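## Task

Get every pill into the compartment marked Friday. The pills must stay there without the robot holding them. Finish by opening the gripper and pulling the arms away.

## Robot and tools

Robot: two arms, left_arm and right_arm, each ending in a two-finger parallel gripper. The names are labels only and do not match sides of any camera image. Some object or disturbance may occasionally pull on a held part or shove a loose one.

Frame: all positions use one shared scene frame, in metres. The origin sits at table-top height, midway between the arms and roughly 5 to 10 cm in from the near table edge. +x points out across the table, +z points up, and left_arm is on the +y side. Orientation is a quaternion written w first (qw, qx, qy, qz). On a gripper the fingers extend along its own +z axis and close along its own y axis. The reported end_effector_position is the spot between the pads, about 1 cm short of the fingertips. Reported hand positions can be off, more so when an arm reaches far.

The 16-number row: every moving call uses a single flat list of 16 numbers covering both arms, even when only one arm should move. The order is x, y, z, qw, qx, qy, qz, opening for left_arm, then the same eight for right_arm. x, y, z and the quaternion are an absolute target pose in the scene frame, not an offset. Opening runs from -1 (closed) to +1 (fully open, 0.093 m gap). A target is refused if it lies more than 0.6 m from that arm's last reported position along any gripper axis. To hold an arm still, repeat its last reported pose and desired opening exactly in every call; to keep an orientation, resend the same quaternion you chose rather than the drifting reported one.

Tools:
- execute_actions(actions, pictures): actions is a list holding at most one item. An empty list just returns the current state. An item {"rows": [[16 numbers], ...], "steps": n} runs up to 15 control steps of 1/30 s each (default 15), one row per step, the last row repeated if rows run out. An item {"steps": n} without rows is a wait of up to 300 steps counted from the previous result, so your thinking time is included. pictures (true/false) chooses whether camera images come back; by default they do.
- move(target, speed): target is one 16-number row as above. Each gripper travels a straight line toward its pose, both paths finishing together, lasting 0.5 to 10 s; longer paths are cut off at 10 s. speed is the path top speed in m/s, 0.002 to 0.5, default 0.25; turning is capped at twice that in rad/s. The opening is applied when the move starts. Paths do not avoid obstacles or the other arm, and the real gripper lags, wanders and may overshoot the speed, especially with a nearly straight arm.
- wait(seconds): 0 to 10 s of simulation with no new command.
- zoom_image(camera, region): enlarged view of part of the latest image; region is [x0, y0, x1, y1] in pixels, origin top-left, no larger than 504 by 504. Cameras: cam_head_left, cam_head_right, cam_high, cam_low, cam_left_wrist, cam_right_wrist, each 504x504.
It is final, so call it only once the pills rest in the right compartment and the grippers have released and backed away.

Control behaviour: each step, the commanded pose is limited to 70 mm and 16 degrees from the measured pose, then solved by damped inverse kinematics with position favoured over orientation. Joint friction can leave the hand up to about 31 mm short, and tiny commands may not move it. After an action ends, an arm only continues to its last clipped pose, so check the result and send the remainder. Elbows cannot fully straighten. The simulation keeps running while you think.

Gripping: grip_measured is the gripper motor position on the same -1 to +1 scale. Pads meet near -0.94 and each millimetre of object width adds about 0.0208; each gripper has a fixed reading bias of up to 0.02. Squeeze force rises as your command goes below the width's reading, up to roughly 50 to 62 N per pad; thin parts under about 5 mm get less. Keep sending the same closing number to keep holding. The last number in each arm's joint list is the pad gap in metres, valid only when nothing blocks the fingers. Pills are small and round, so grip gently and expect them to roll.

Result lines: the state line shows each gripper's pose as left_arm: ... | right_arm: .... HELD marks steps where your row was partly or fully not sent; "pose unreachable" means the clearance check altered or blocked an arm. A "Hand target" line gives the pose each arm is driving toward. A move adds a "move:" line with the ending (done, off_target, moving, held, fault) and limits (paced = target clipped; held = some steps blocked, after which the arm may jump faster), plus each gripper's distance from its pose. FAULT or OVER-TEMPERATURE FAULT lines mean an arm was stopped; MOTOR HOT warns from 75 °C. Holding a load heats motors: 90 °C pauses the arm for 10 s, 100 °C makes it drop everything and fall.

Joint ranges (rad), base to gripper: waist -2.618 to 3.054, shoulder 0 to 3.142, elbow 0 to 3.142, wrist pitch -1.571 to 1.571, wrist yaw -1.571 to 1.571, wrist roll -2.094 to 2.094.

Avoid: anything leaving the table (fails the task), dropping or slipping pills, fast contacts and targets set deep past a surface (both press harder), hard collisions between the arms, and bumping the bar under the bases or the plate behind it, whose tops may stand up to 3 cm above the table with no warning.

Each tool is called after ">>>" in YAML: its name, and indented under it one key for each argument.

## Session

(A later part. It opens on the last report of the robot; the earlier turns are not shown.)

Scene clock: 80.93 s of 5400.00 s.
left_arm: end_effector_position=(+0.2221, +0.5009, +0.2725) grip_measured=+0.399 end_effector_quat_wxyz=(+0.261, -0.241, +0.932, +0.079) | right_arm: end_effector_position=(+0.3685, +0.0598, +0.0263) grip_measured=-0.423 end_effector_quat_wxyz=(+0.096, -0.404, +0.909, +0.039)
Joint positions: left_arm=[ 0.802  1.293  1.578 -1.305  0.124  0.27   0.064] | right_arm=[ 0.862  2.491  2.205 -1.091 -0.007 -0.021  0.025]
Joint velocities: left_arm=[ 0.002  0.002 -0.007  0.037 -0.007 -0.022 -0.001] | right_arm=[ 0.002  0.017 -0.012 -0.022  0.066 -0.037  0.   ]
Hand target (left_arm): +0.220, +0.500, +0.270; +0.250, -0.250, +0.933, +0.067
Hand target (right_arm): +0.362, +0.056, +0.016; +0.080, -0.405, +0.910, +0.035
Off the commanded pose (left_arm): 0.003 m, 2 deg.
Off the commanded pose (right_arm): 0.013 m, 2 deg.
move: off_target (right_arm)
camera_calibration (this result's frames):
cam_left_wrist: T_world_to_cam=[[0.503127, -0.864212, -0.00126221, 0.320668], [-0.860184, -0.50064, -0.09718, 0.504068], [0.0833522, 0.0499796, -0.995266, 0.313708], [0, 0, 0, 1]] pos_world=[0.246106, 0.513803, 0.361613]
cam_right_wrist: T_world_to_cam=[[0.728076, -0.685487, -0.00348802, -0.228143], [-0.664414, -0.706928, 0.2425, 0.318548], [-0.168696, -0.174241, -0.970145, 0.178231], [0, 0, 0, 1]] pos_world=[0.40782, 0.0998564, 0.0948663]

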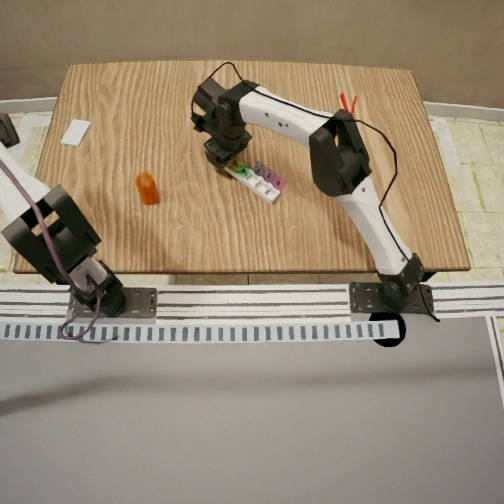

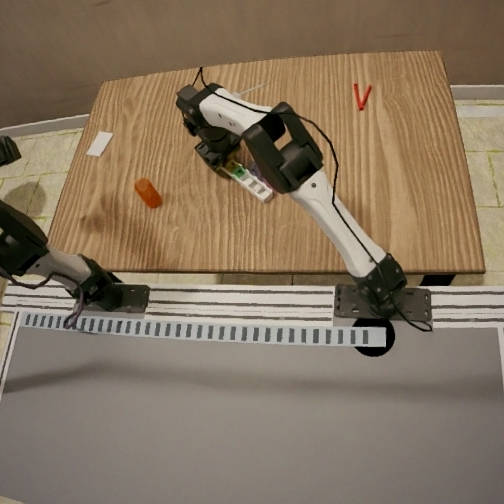

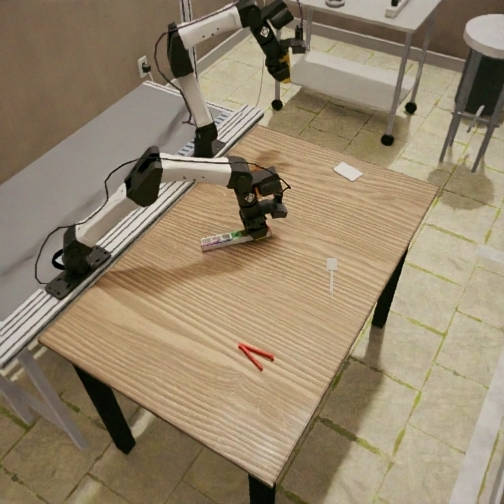

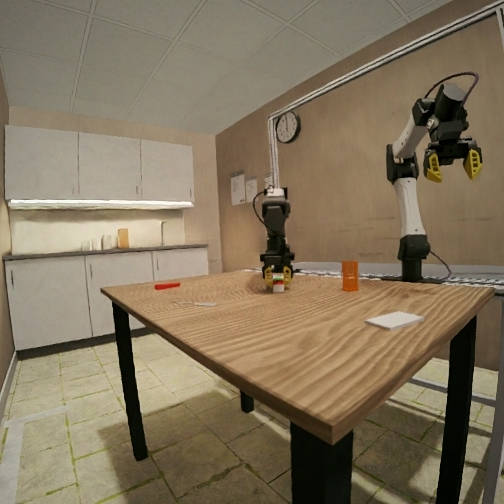

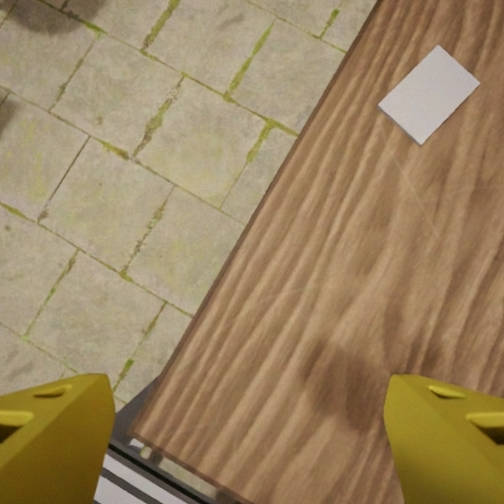

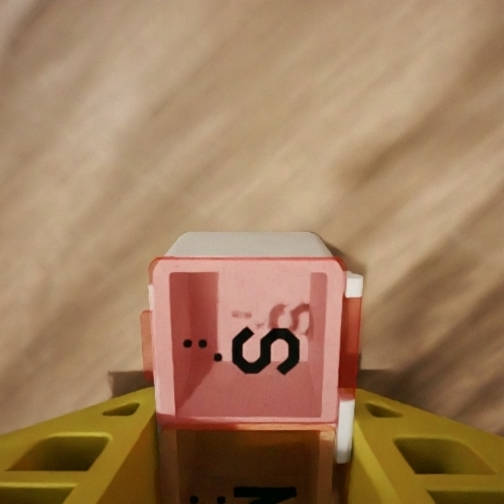

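>>> move:
  target: [0.22,0.5,0.27,0.25,-0.25,0.933,0.067,0.4,0.40,0.06,0.33,0.6,-0.307,0.69,0.267,-0.6]
  speed: 0.12

>>> move:
  target: [0.305,0.117,0.2,0.606,0.134,0.694,-0.364,0.4,0.40,0.06,0.33,0.6,-0.307,0.69,0.267,-0.6]

Scene clock: 87.13 s of 5400.00 s.
left_arm: end_effector_position=(+0.2221, +0.5009, +0.2725) grip_measured=+0.399 end_effector_quat_wxyz=(+0.261, -0.241, +0.932, +0.079) | right_arm: end_effector_position=(+0.4010, +0.0668, +0.3210) grip_measured=-0.423 end_effector_quat_wxyz=(+0.590, -0.314, +0.694, +0.269)
Joint positions: left_arm=[ 0.802  1.293  1.578 -1.305  0.124  0.27   0.064] | right_arm=[ 0.794  1.764  1.474  0.116 -0.107 -0.005  0.025]
Joint velocities: left_arm=[-0.007 -0.012 -0.027 -0.11  -0.051 -0.081  0.   ] | right_arm=[ 0.012 -0.007 -0.002 -0.051  0.081  0.007  0.   ]
Hand target (left_arm): +0.220, +0.500, +0.270; +0.250, -0.250, +0.933, +0.067
Hand target (right_arm): +0.400, +0.061, +0.326; +0.597, -0.309, +0.689, +0.273
Off the commanded pose (left_arm): 0.003 m, 2 deg.
Off the commanded pose (right_arm): 0.011 m, 1 deg.
move: off_target (right_arm)
camera_calibration (this result's frames):
cam_left_wrist: T_world_to_cam=[[0.503127, -0.864212, -0.00126221, 0.320668], [-0.860184, -0.50064, -0.09718, 0.504068], [0.0833522, 0.0499796, -0.995266, 0.313708], [0, 0, 0, 1]] pos_world=[0.246106, 0.513803, 0.361613]
cam_right_wrist: T_world_to_cam=[[0.753907, -0.656479, -0.0256841, -0.251173], [-0.393451, -0.419844, -0.81788, 0.48621], [0.526138, 0.626711, -0.574815, 0.0117868], [0, 0, 0, 1]] pos_world=[0.374459, 0.0318551, 0.397985]

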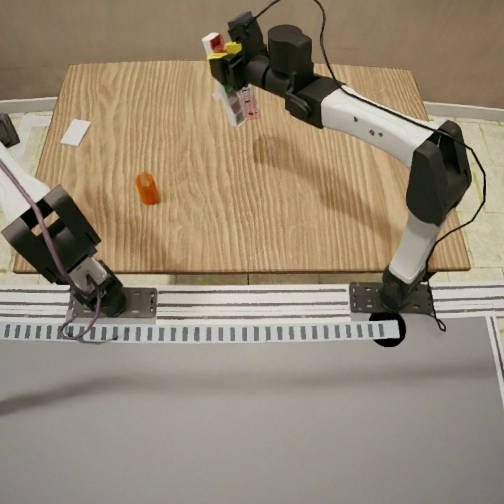

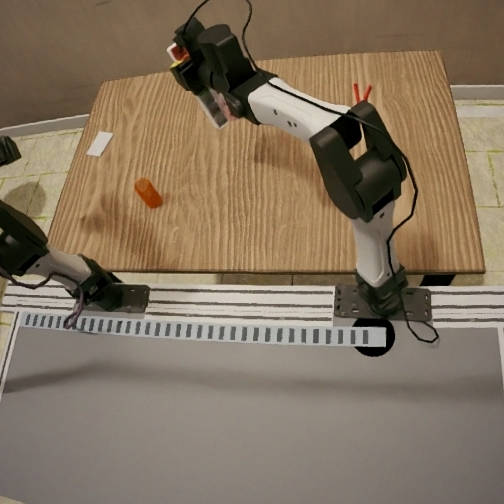

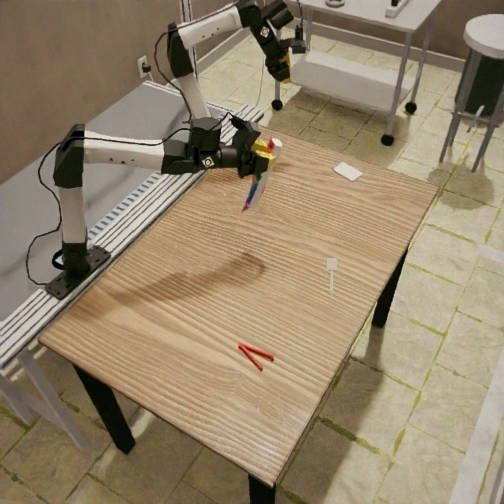

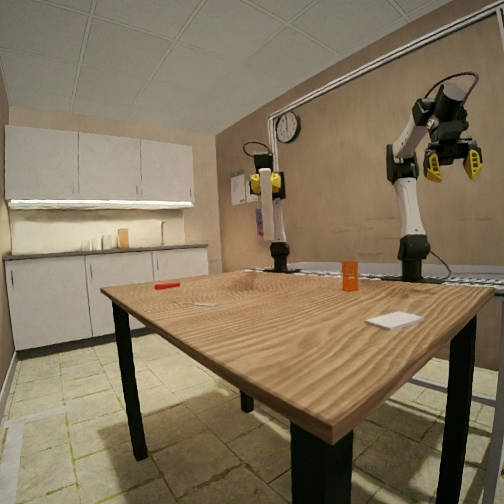

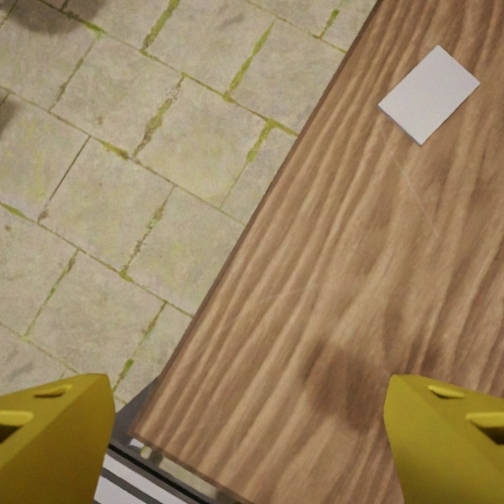

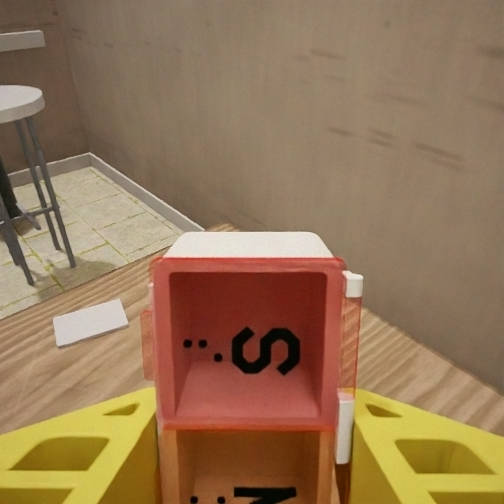

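Scene clock: 90.93 s of 5400.00 s.
left_arm: end_effector_position=(+0.3084, +0.1219, +0.2189) grip_measured=+0.399 end_effector_quat_wxyz=(+0.626, +0.140, +0.678, -0.361) | right_arm: end_effector_position=(+0.4012, +0.0665, +0.3208) grip_measured=-0.423 end_effector_quat_wxyz=(+0.590, -0.313, +0.694, +0.268)
Joint positions: left_arm=[-0.377  1.099  0.322  0.809  0.354 -0.315  0.064] | right_arm=[ 0.794  1.764  1.474  0.115 -0.105 -0.005  0.025]
Joint velocities: left_arm=[ 0.002  0.002 -0.002 -0.037 -0.007  0.007  0.001] | right_arm=[-0.007  0.002 -0.007 -0.066  0.007 -0.081 -0.   ]
Hand target (left_arm): +0.305, +0.120, +0.200; +0.607, +0.135, +0.694, -0.363
Hand target (right_arm): +0.400, +0.060, +0.330; +0.600, -0.307, +0.689, +0.267
Off the commanded pose (left_arm): 0.020 m, 3 deg.
Off the commanded pose (right_arm): 0.011 m, 1 deg.
move: off_target (left_arm, right_arm)
camera_calibration (this result's frames):
cam_left_wrist: T_world_to_cam=[[-0.642911, -0.688619, 0.335363, 0.20799], [-0.498637, 0.043938, -0.865697, 0.373747], [0.5814, -0.723791, -0.371619, 0.0762877], [0, 0, 0, 1]] pos_world=[0.27573, 0.182021, 0.282149]
cam_right_wrist: T_world_to_cam=[[0.752647, -0.65793, -0.0255026, -0.250955], [-0.394754, -0.419906, -0.81722, 0.48628], [0.526965, 0.625145, -0.575762, 0.0117464], [0, 0, 0, 1]] pos_world=[0.374652, 0.0317378, 0.397761]

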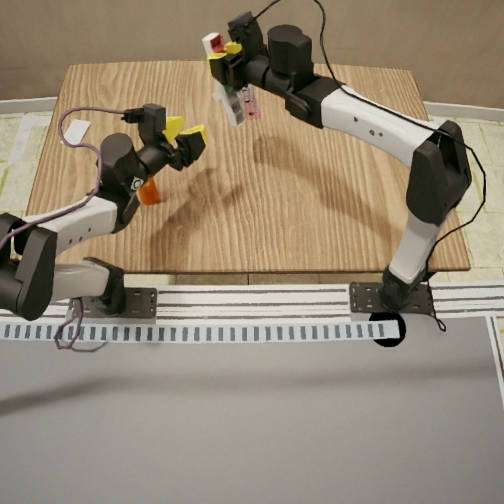

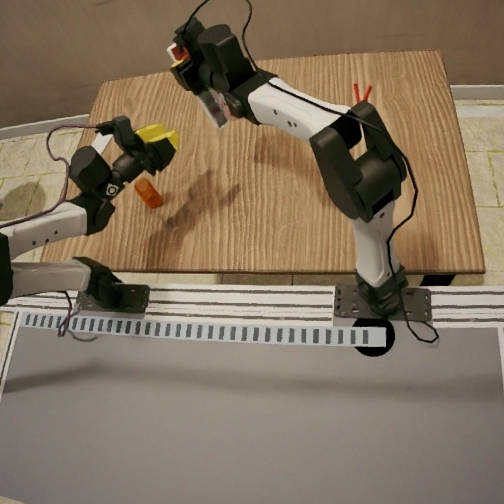

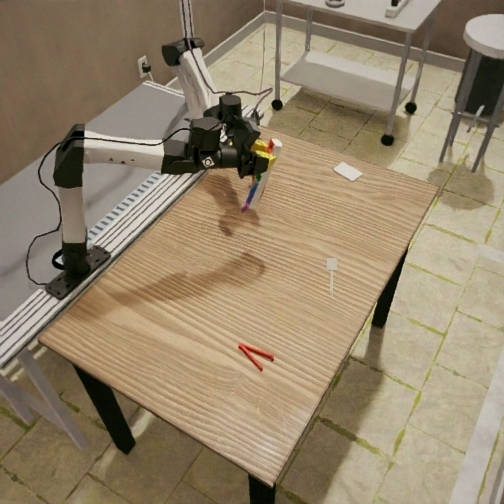

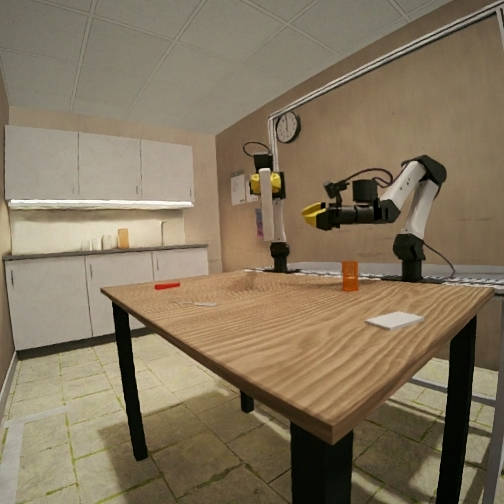

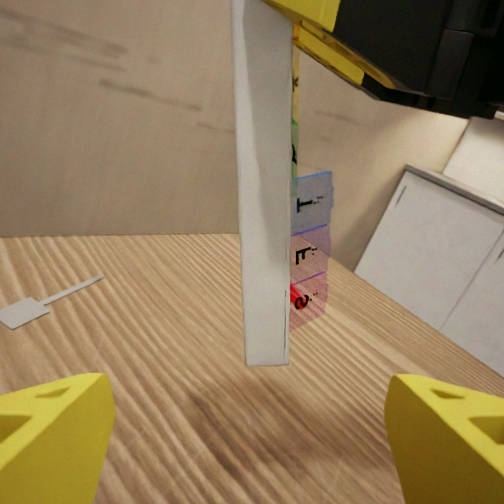

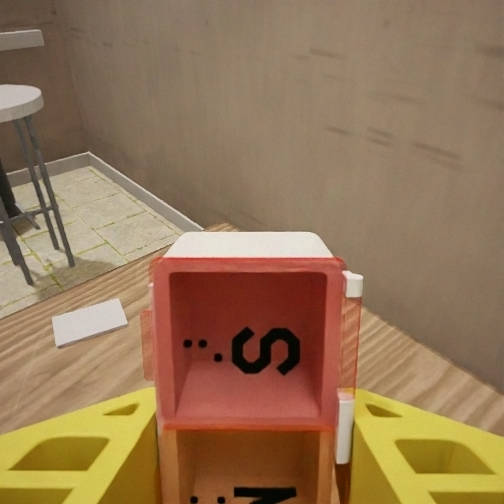

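>>> move:
  target: [0.352,0.056,0.186,0.606,0.134,0.694,-0.364,0.4,0.40,0.06,0.33,0.6,-0.307,0.69,0.267,-0.6]
  speed: 0.1

>>> zoom_image:
  camera: "cam_low"
  region: [240,160,340,250]

Scene clock: 92.83 s of 5400.00 s.
left_arm: end_effector_position=(+0.3510, +0.0623, +0.1872) grip_measured=+0.399 end_effector_quat_wxyz=(+0.609, +0.136, +0.693, -0.361) | right_arm: end_effector_position=(+0.4012, +0.0665, +0.3206) grip_measured=-0.423 end_effector_quat_wxyz=(+0.590, -0.313, +0.695, +0.268)
Joint positions: left_arm=[-0.531  1.511  0.477  1.024  0.203 -0.323  0.064] | right_arm=[ 0.794  1.764  1.474  0.114 -0.105 -0.005  0.025]
Joint velocities: left_arm=[-0.007 -0.002 -0.007 -0.022  0.051  0.037 -0.   ] | right_arm=[ 0.017 -0.002 -0.002 -0.066  0.051  0.022 -0.   ]
Hand target (left_arm): +0.353, +0.057, +0.187; +0.606, +0.133, +0.694, -0.365
Hand target (right_arm): +0.400, +0.060, +0.330; +0.599, -0.307, +0.689, +0.267
Off the commanded pose (left_arm): 0.007 m, 1 deg.
Off the commanded pose (right_arm): 0.012 m, 1 deg.
move: off_target (right_arm)
camera_calibration (this result's frames):
cam_left_wrist: T_world_to_cam=[[-0.62996, -0.69021, 0.356034, 0.196654], [-0.536606, 0.0554277, -0.84201, 0.378378], [0.56143, -0.721483, -0.405288, 0.0098129], [0, 0, 0, 1]] pos_world=[0.321415, 0.12184, 0.25256]
cam_right_wrist: T_world_to_cam=[[0.752628, -0.657949, -0.0255839, -0.250924], [-0.395215, -0.420326, -0.816781, 0.486187], [0.526646, 0.624843, -0.576381, 0.0120121], [0, 0, 0, 1]] pos_world=[0.374674, 0.0317566, 0.397612]

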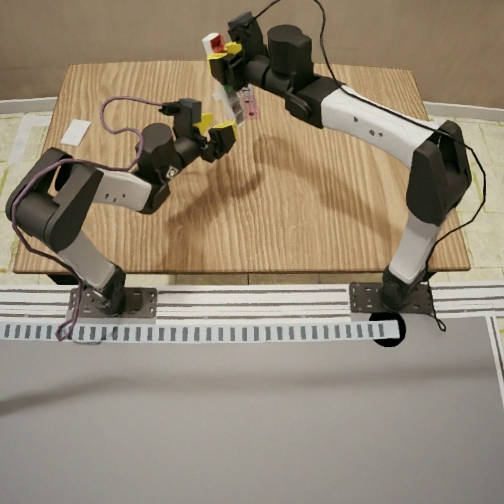

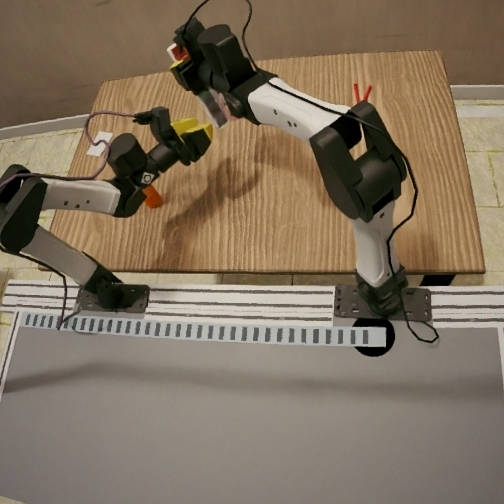

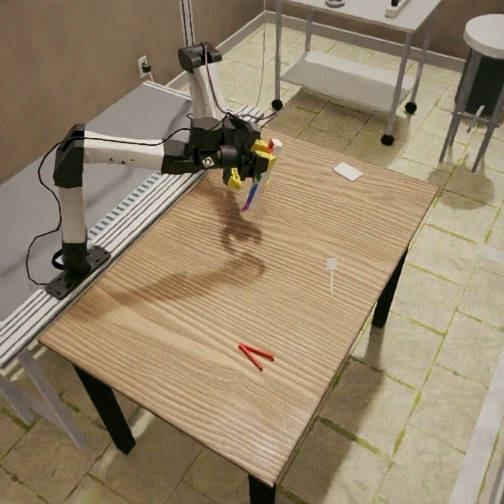

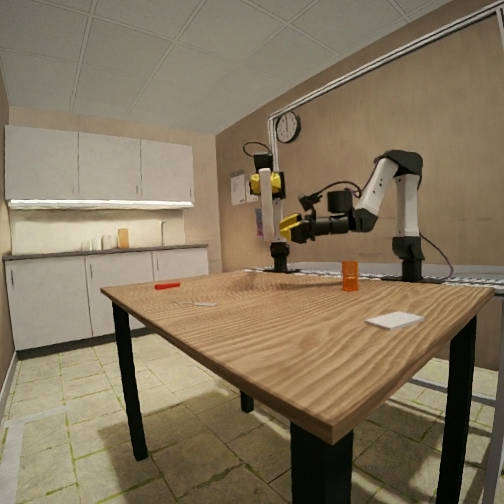

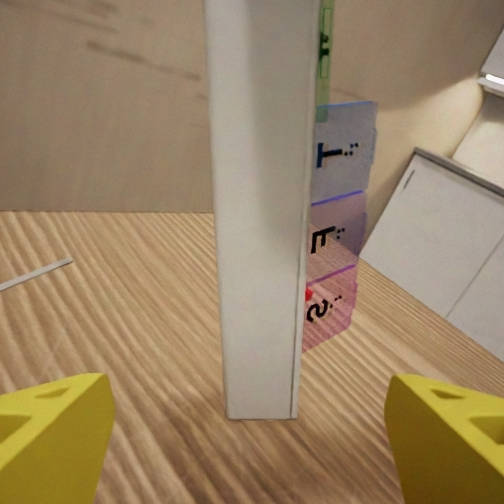

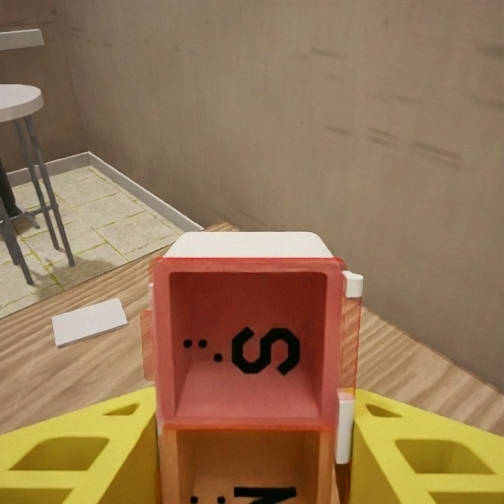

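Region (240, 160, 340, 250) of cam_low's 504x504 image, scaled by 5.040, with more detail than that image has; it fills the top 454 rows of this view, and the rest is white.

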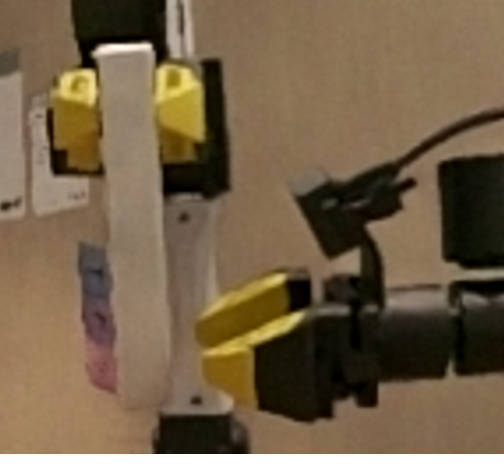

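>>> move:
  target: [0.388,0.024,0.191,0.606,0.134,0.694,-0.364,0.4,0.40,0.06,0.33,0.6,-0.307,0.69,0.267,-0.6]
  speed: 0.04

>>> zoom_image:
  camera: "cam_low"
  region: [240,160,340,250]

Scene clock: 95.30 s of 5400.00 s.
left_arm: end_effector_position=(+0.3866, +0.0313, +0.2012) grip_measured=+0.399 end_effector_quat_wxyz=(+0.620, +0.136, +0.681, -0.365) | right_arm: end_effector_position=(+0.4012, +0.0665, +0.3203) grip_measured=-0.423 end_effector_quat_wxyz=(+0.589, -0.313, +0.695, +0.268)
Joint positions: left_arm=[-0.561  1.666  0.664  1.024  0.172 -0.323  0.064] | right_arm=[ 0.794  1.764  1.474  0.113 -0.105 -0.005  0.025]
Joint velocities: left_arm=[-0.007 -0.002  0.007 -0.007 -0.022 -0.022 -0.001] | right_arm=[ 0.002 -0.007 -0.017 -0.022  0.007  0.022  0.   ]
Hand target (left_arm): +0.388, +0.025, +0.191; +0.606, +0.134, +0.694, -0.364
Hand target (right_arm): +0.400, +0.060, +0.330; +0.599, -0.307, +0.689, +0.267
Off the commanded pose (left_arm): 0.013 m, 2 deg.
Off the commanded pose (right_arm): 0.012 m, 2 deg.
move: off_target (left_arm, right_arm)
camera_calibration (this result's frames):
cam_left_wrist: T_world_to_cam=[[-0.639519, -0.684601, 0.349768, 0.19742], [-0.512013, 0.0399113, -0.85805, 0.405126], [0.573462, -0.727825, -0.376048, -0.0372083], [0, 0, 0, 1]] pos_world=[0.355021, 0.0919034, 0.264575]
cam_right_wrist: T_world_to_cam=[[0.7526, -0.657976, -0.0257058, -0.250876], [-0.395905, -0.420956, -0.816122, 0.486046], [0.526168, 0.62439, -0.577308, 0.0124106], [0, 0, 0, 1]] pos_world=[0.374707, 0.0317846, 0.397388]

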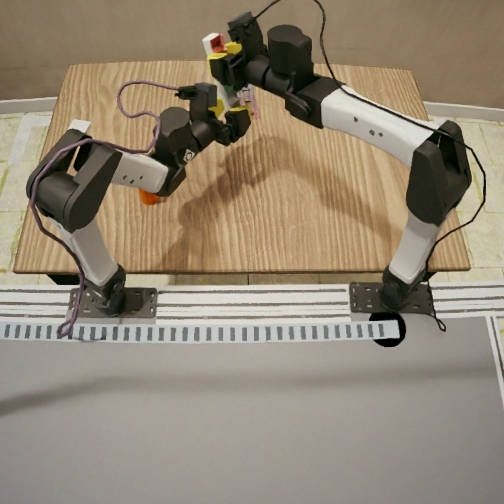

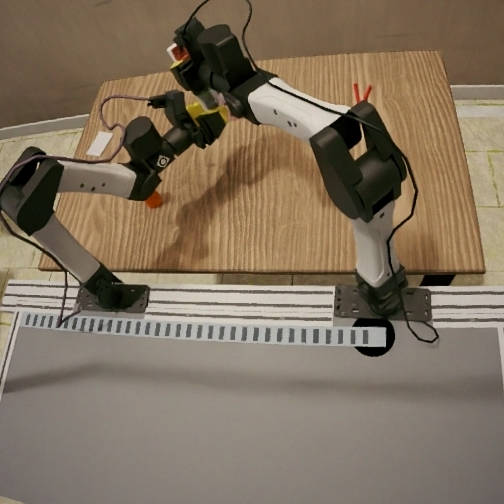

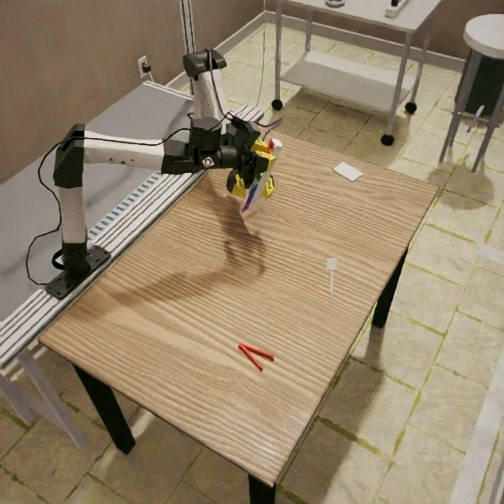

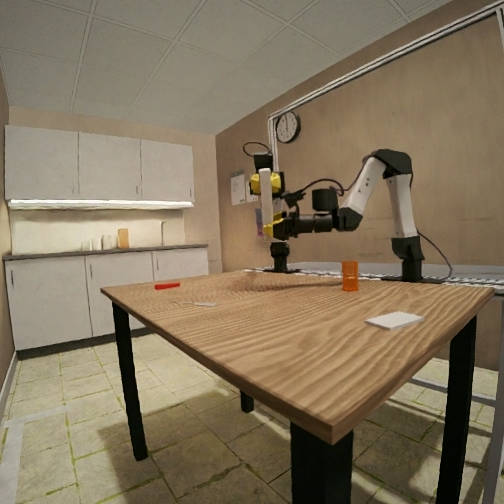

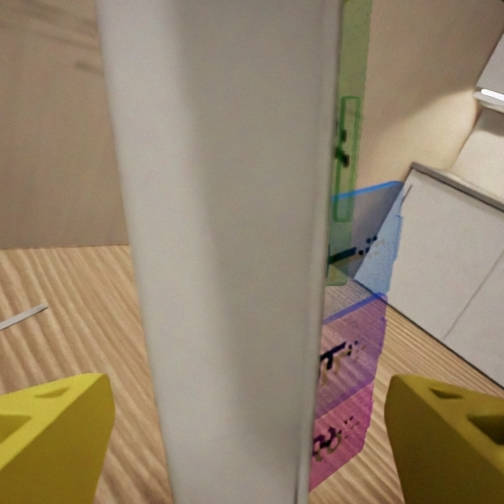

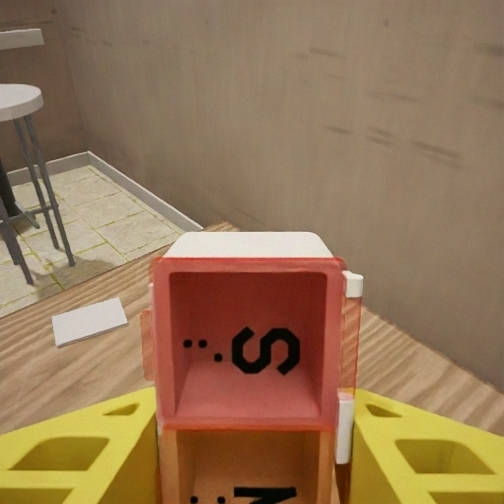

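Region (240, 160, 340, 250) of cam_low's 504x504 image, scaled by 5.040, with more detail than that image has; it fills the top 454 rows of this view, and the rest is white.

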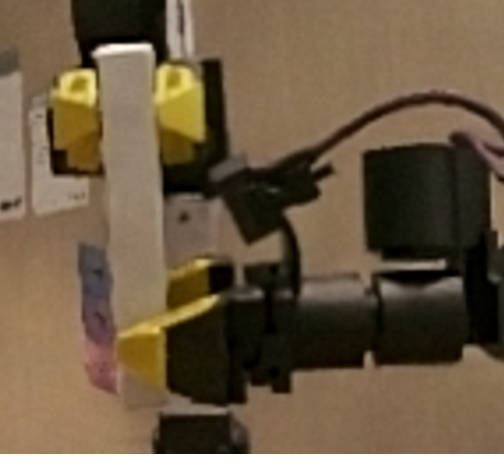

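>>> move:
  target: [0.3866,0.0313,0.2012,0.62,0.136,0.681,-0.365,-0.62,0.40,0.06,0.33,0.6,-0.307,0.69,0.267,-0.6]

>>> move:
  target: [0.3866,0.0313,0.2012,0.62,0.136,0.681,-0.365,-0.62,0.40,0.06,0.33,0.6,-0.307,0.69,0.267,-0.08]

>>> zoom_image:
  camera: "cam_low"
  region: [240,160,340,250]

Scene clock: 96.43 s of 5400.00 s.
left_arm: end_effector_position=(+0.3878, +0.0329, +0.2012) grip_measured=-0.606 end_effector_quat_wxyz=(+0.620, +0.131, +0.682, -0.364) | right_arm: end_effector_position=(+0.4009, +0.0667, +0.3202) grip_measured=-0.423 end_effector_quat_wxyz=(+0.589, -0.314, +0.695, +0.268)
Joint positions: left_arm=[-0.559  1.666  0.664  1.024  0.166 -0.329  0.016] | right_arm=[ 0.794  1.764  1.474  0.112 -0.107 -0.005  0.025]
Joint velocities: left_arm=[ 0.002  0.002  0.002 -0.066 -0.066  0.007 -0.001] | right_arm=[-0.017 -0.007 -0.012 -0.007  0.007 -0.037 -0.   ]
Hand target (left_arm): +0.387, +0.031, +0.201; +0.620, +0.136, +0.681, -0.365
Hand target (right_arm): +0.400, +0.060, +0.330; +0.599, -0.307, +0.689, +0.267
Off the commanded pose (left_arm): 0.002 m, 1 deg.
Off the commanded pose (right_arm): 0.012 m, 2 deg.
move: off_target (right_arm)
camera_calibration (this result's frames):
cam_left_wrist: T_world_to_cam=[[-0.632665, -0.68791, 0.35569, 0.195586], [-0.515952, 0.0319014, -0.856023, 0.407065], [0.57752, -0.725095, -0.375111, -0.0386309], [0, 0, 0, 1]] pos_world=[0.356077, 0.0935488, 0.264398]
cam_right_wrist: T_world_to_cam=[[0.753822, -0.656562, -0.0260564, -0.251028], [-0.395524, -0.421734, -0.815905, 0.485789], [0.524704, 0.625353, -0.577599, 0.0129824], [0, 0, 0, 1]] pos_world=[0.37456, 0.0319396, 0.397315]

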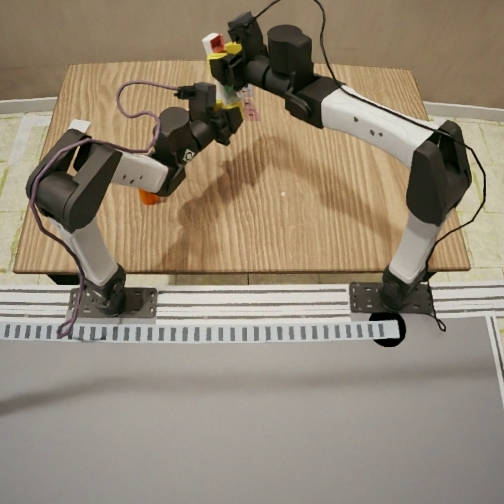

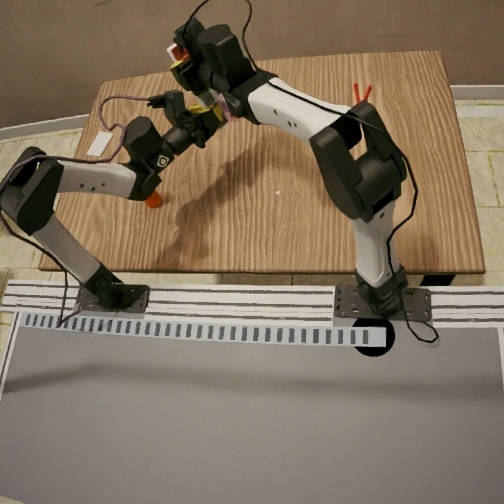

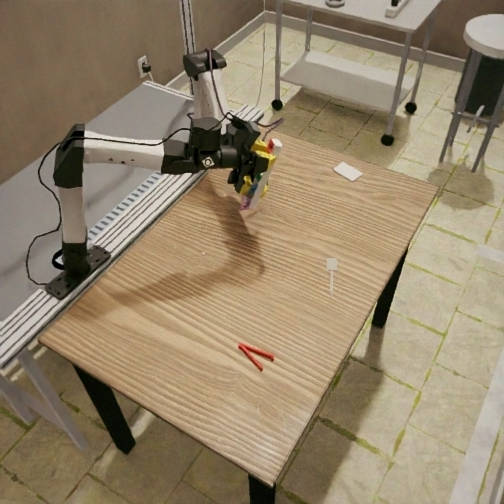

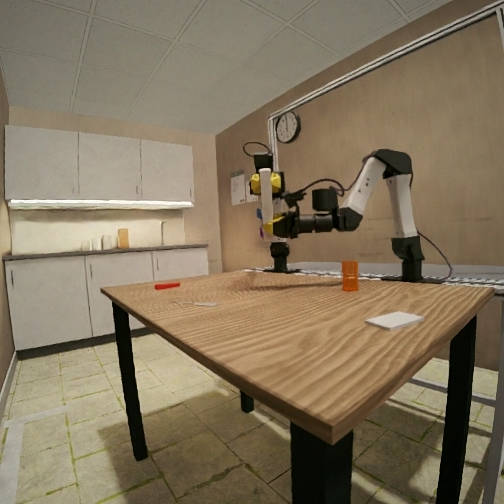

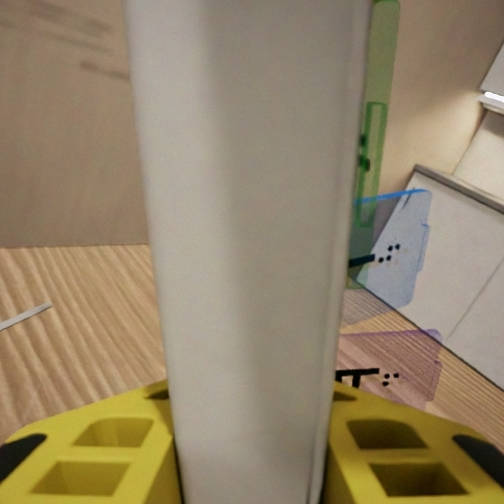

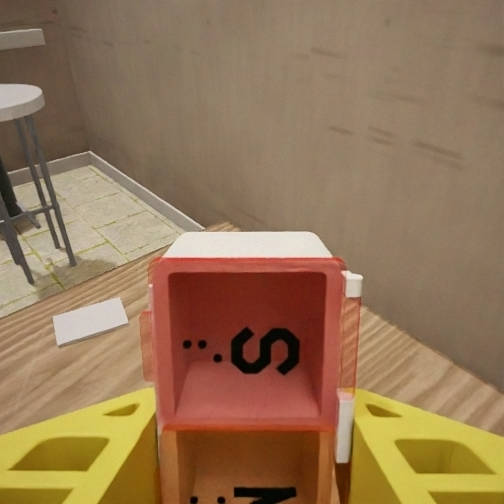

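Scene clock: 97.13 s of 5400.00 s.
left_arm: end_effector_position=(+0.3879, +0.0329, +0.2012) grip_measured=-0.606 end_effector_quat_wxyz=(+0.620, +0.130, +0.682, -0.364) | right_arm: end_effector_position=(+0.4012, +0.0665, +0.3202) grip_measured=-0.081 end_effector_quat_wxyz=(+0.589, -0.314, +0.695, +0.268)
Joint positions: left_arm=[-0.559  1.666  0.664  1.024  0.166 -0.33   0.016] | right_arm=[ 0.794  1.764  1.474  0.112 -0.105 -0.005  0.041]
Joint velocities: left_arm=[ 0.007  0.007 -0.002  0.037  0.037 -0.081 -0.   ] | right_arm=[-0.012 -0.002  0.002 -0.022  0.066  0.007  0.   ]
Hand target (left_arm): +0.387, +0.031, +0.201; +0.620, +0.136, +0.681, -0.365
Hand target (right_arm): +0.400, +0.060, +0.330; +0.599, -0.307, +0.689, +0.267
Off the commanded pose (left_arm): 0.002 m, 1 deg.
Off the commanded pose (right_arm): 0.012 m, 2 deg.
move: off_target (right_arm)
camera_calibration (this result's frames):
cam_left_wrist: T_world_to_cam=[[-0.632237, -0.687927, 0.356415, 0.195336], [-0.516404, 0.0312218, -0.855776, 0.407232], [0.577584, -0.725108, -0.374988, -0.0386699], [0, 0, 0, 1]] pos_world=[0.35613, 0.0936225, 0.264378]
cam_right_wrist: T_world_to_cam=[[0.75259, -0.657986, -0.0257465, -0.25086], [-0.396136, -0.421166, -0.815902, 0.485999], [0.526008, 0.624239, -0.577617, 0.0125434], [0, 0, 0, 1]] pos_world=[0.374718, 0.0317939, 0.397314]

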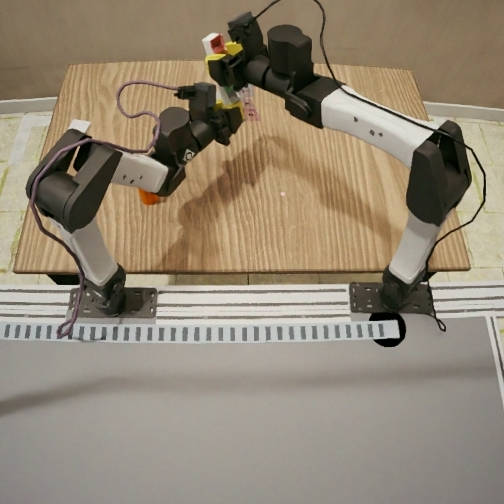

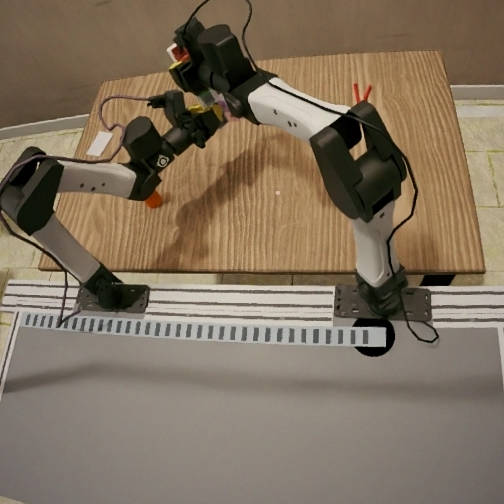

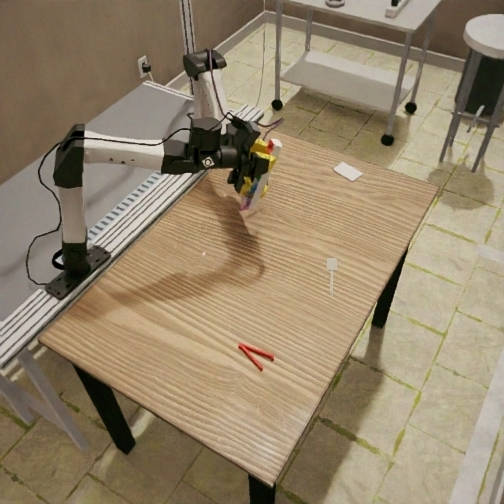

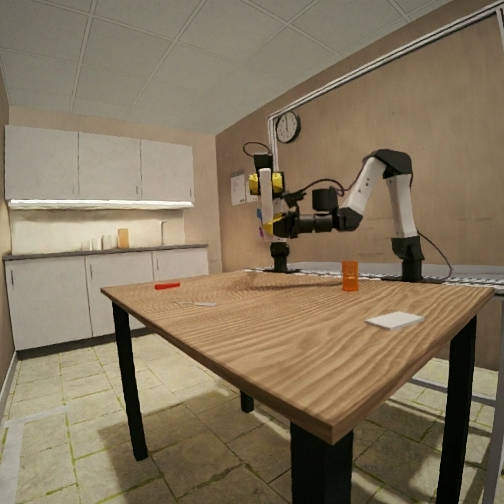

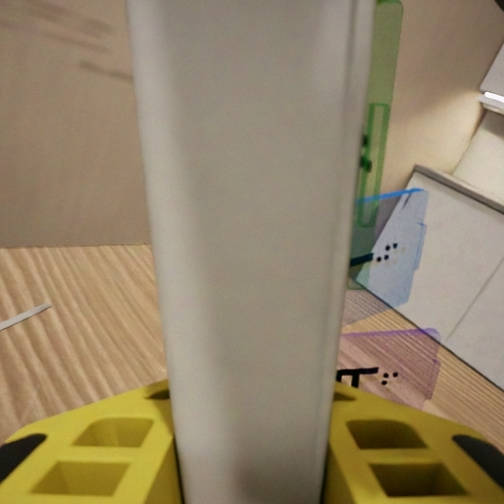

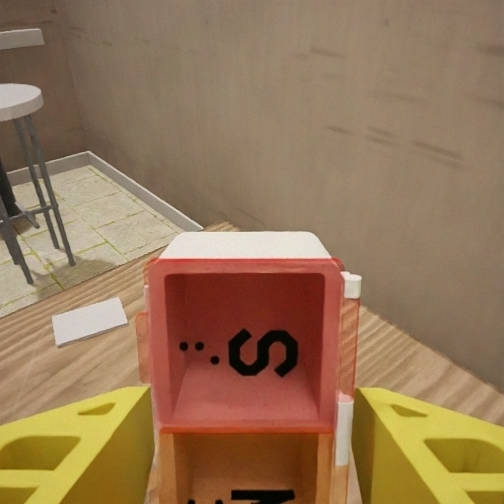

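Region (240, 160, 340, 250) of cam_low's 504x504 image, scaled by 5.040, with more detail than that image has; it fills the top 454 rows of this view, and the rest is white.

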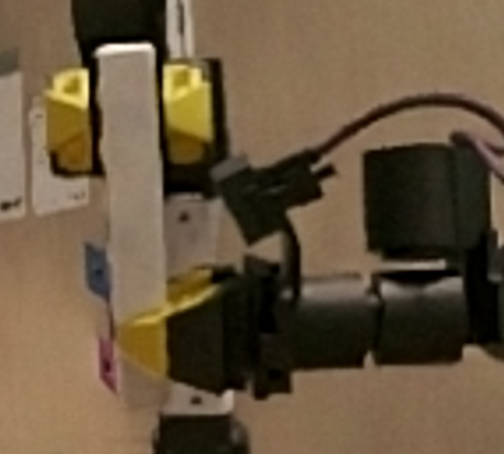

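>>> execute_actions:
  actions:
    - {"rows":[[0.3866,0.0313,0.2012,0.62,0.136,0.681,-0.365,-0.62,0.40,0.06,0.33,0.6,-0.307,0.69,0.267,-0.12],[0.3866,0.0313,0.2012,0.62,0.136,0.681,-0.365,-0.62,0.40,0.06,0.33,0.6,-0.307,0.69,0.267,-0.15],[0.3866,0.0313,0.2012,0.62,0.136,0.681,-0.365,-0.62,0.40,0.06,0.33,0.6,-0.307,0.69,0.267,-0.18],[0.3866,0.0313,0.2012,0.62,0.136,0.681,-0.365,-0.62,0.40,0.06,0.33,0.6,-0.307,0.69,0.267,-0.21],[0.3866,0.0313,0.2012,0.62,0.136,0.681,-0.365,-0.62,0.40,0.06,0.33,0.6,-0.307,0.69,0.267,-0.24],[0.3866,0.0313,0.2012,0.62,0.136,0.681,-0.365,-0.62,0.40,0.06,0.33,0.6,-0.307,0.69,0.267,-0.27],[0.3866,0.0313,0.2012,0.62,0.136,0.681,-0.365,-0.62,0.40,0.06,0.33,0.6,-0.307,0.69,0.267,-0.31],[0.3866,0.0313,0.2012,0.62,0.136,0.681,-0.365,-0.62,0.40,0.06,0.33,0.6,-0.307,0.69,0.267,-0.35],[0.3866,0.0313,0.2012,0.62,0.136,0.681,-0.365,-0.62,0.40,0.06,0.33,0.6,-0.307,0.69,0.267,-0.4],[0.3866,0.0313,0.2012,0.62,0.136,0.681,-0.365,-0.62,0.40,0.06,0.33,0.6,-0.307,0.69,0.267,-0.6]],"steps":15}
  pictures: false

>>> execute_actions:
  actions:
    - {"rows":[[0.3866,0.0313,0.2012,0.62,0.136,0.681,-0.365,-0.58,0.40,0.06,0.33,0.6,-0.307,0.69,0.267,-0.6],[0.3866,0.0313,0.2012,0.62,0.136,0.681,-0.365,-0.55,0.40,0.06,0.33,0.6,-0.307,0.69,0.267,-0.6],[0.3866,0.0313,0.2012,0.62,0.136,0.681,-0.365,-0.52,0.40,0.06,0.33,0.6,-0.307,0.69,0.267,-0.6],[0.3866,0.0313,0.2012,0.62,0.136,0.681,-0.365,-0.49,0.40,0.06,0.33,0.6,-0.307,0.69,0.267,-0.6],[0.3866,0.0313,0.2012,0.62,0.136,0.681,-0.365,-0.46,0.40,0.06,0.33,0.6,-0.307,0.69,0.267,-0.6],[0.3866,0.0313,0.2012,0.62,0.136,0.681,-0.365,-0.43,0.40,0.06,0.33,0.6,-0.307,0.69,0.267,-0.6],[0.3866,0.0313,0.2012,0.62,0.136,0.681,-0.365,-0.4,0.40,0.06,0.33,0.6,-0.307,0.69,0.267,-0.6],[0.3866,0.0313,0.2012,0.62,0.136,0.681,-0.365,-0.36,0.40,0.06,0.33,0.6,-0.307,0.69,0.267,-0.6],[0.3866,0.0313,0.2012,0.62,0.136,0.681,-0.365,-0.3,0.40,0.06,0.33,0.6,-0.307,0.69,0.267,-0.6],[0.3866,0.0313,0.2012,0.62,0.136,0.681,-0.365,-0.2,0.40,0.06,0.33,0.6,-0.307,0.69,0.267,-0.6],[0.3866,0.0313,0.2012,0.62,0.136,0.681,-0.365,-0.1,0.40,0.06,0.33,0.6,-0.307,0.69,0.267,-0.6],[0.3866,0.0313,0.2012,0.62,0.136,0.681,-0.365,0.05,0.40,0.06,0.33,0.6,-0.307,0.69,0.267,-0.6],[0.3866,0.0313,0.2012,0.62,0.136,0.681,-0.365,0.2,0.40,0.06,0.33,0.6,-0.307,0.69,0.267,-0.6]],"steps":15}

Scene clock: 99.50 s of 5400.00 s.
left_arm: end_effector_position=(+0.3878, +0.0329, +0.2012) grip_measured=-0.606 end_effector_quat_wxyz=(+0.620, +0.131, +0.682, -0.364) | right_arm: end_effector_position=(+0.4011, +0.0665, +0.3202) grip_measured=-0.441 end_effector_quat_wxyz=(+0.589, -0.314, +0.695, +0.268)
Joint positions: left_arm=[-0.559  1.666  0.664  1.024  0.166 -0.33   0.016] | right_arm=[ 0.794  1.764  1.474  0.112 -0.105 -0.005  0.024]
Joint velocities: left_arm=[ 0.037  0.012  0.027 -0.051 -0.037  0.007 -0.001] | right_arm=[-0.002 -0.012  0.002 -0.037  0.022  0.022 -0.001]
Hand target (left_arm): +0.387, +0.031, +0.201; +0.620, +0.136, +0.681, -0.365
Hand target (right_arm): +0.400, +0.060, +0.330; +0.599, -0.307, +0.689, +0.267
Off the commanded pose (left_arm): 0.002 m, 1 deg.
Off the commanded pose (right_arm): 0.012 m, 2 deg.
Steps of this call (steps 1 to 56: nothing new was sent; steps 57 to 71: all 15 steps of this action). Readings (end_effector_position):
57: left_arm (+0.3879, +0.0329, +0.2012) | right_arm (+0.4012, +0.0665, +0.3202)
58: left_arm (+0.3879, +0.0329, +0.2012) | right_arm (+0.4012, +0.0665, +0.3202)
60: left_arm (+0.3879, +0.0329, +0.2012) | right_arm (+0.4012, +0.0665, +0.3202)
64: left_arm (+0.3879, +0.0329, +0.2012) | right_arm (+0.4011, +0.0665, +0.3202)
71: the state above

Scene clock: 100.00 s of 5400.00 s.
left_arm: end_effector_position=(+0.3877, +0.0328, +0.2014) grip_measured=+0.194 end_effector_quat_wxyz=(+0.621, +0.131, +0.682, -0.364) | right_arm: end_effector_position=(+0.4012, +0.0664, +0.3202) grip_measured=-0.441 end_effector_quat_wxyz=(+0.589, -0.313, +0.695, +0.268)
Joint positions: left_arm=[-0.559  1.666  0.664  1.025  0.167 -0.329  0.055] | right_arm=[ 0.794  1.764  1.474  0.112 -0.104 -0.005  0.024]
Joint velocities: left_arm=[ 0.002 -0.012  0.002 -0.007 -0.022 -0.007  0.007] | right_arm=[ 0.002 -0.002 -0.007  0.007 -0.139  0.051 -0.001]
Hand target (left_arm): +0.387, +0.031, +0.201; +0.620, +0.136, +0.681, -0.365
Hand target (right_arm): +0.400, +0.060, +0.330; +0.599, -0.307, +0.689, +0.267
Off the commanded pose (left_arm): 0.002 m, 1 deg.
Off the commanded pose (right_arm): 0.012 m, 2 deg.
Steps of this call (steps 1 to 15: all 15 steps of this action). Readings (end_effector_position):
1: left_arm (+0.3878, +0.0329, +0.2012) | right_arm (+0.4011, +0.0665, +0.3202)
2: left_arm (+0.3877, +0.0328, +0.2012) | right_arm (+0.4011, +0.0665, +0.3202)
4: left_arm (+0.3877, +0.0328, +0.2012) | right_arm (+0.4011, +0.0665, +0.3202)
8: left_arm (+0.3877, +0.0328, +0.2013) | right_arm (+0.4012, +0.0664, +0.3202)
15: the state above
camera_calibration (this result's frames):
cam_left_wrist: T_world_to_cam=[[-0.633419, -0.687298, 0.355531, 0.195707], [-0.515352, 0.0319561, -0.856383, 0.407018], [0.577229, -0.725672, -0.374442, -0.0385794], [0, 0, 0, 1]] pos_world=[0.355991, 0.0935064, 0.264537]
cam_right_wrist: T_world_to_cam=[[0.752344, -0.65827, -0.0256845, -0.250826], [-0.396258, -0.421052, -0.815901, 0.486041], [0.526269, 0.624016, -0.577621, 0.0124557], [0, 0, 0, 1]] pos_world=[0.37475, 0.0317648, 0.397314]

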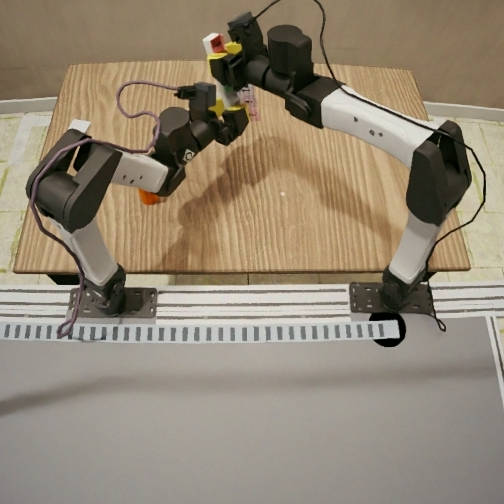

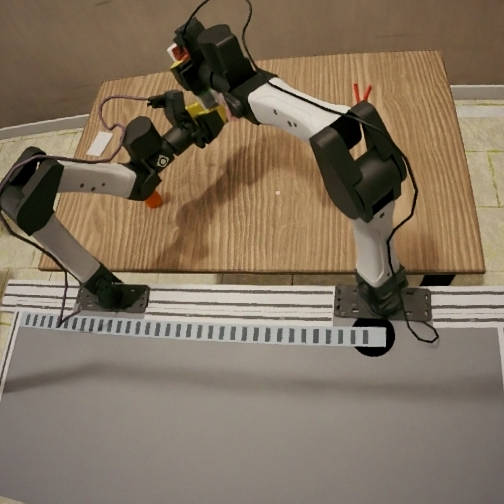

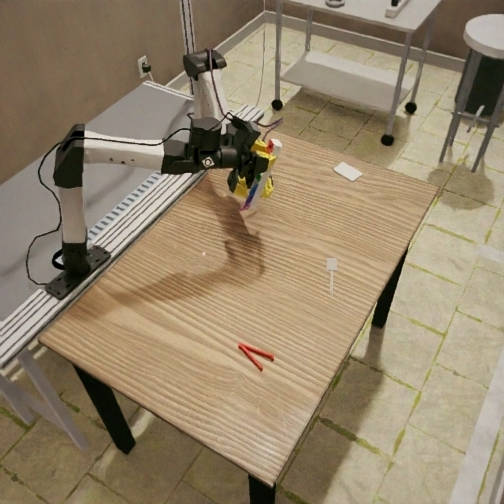

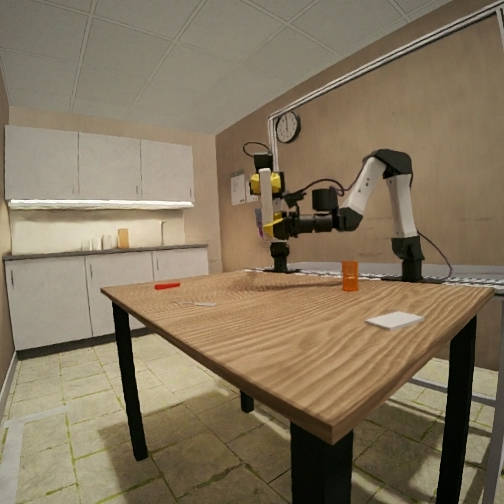

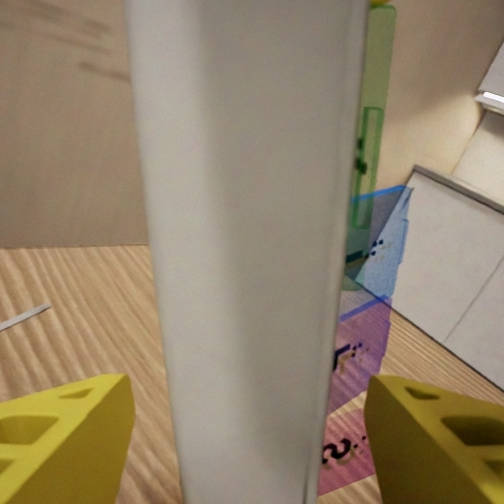

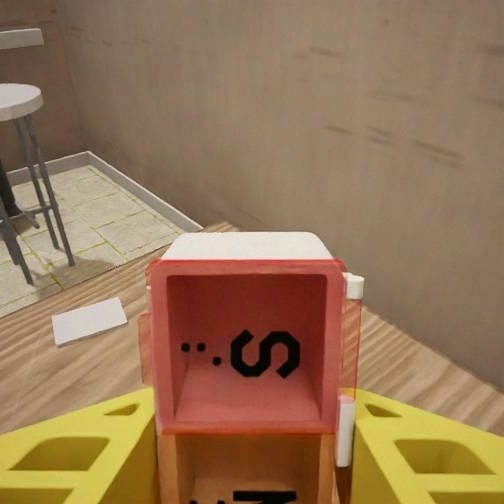

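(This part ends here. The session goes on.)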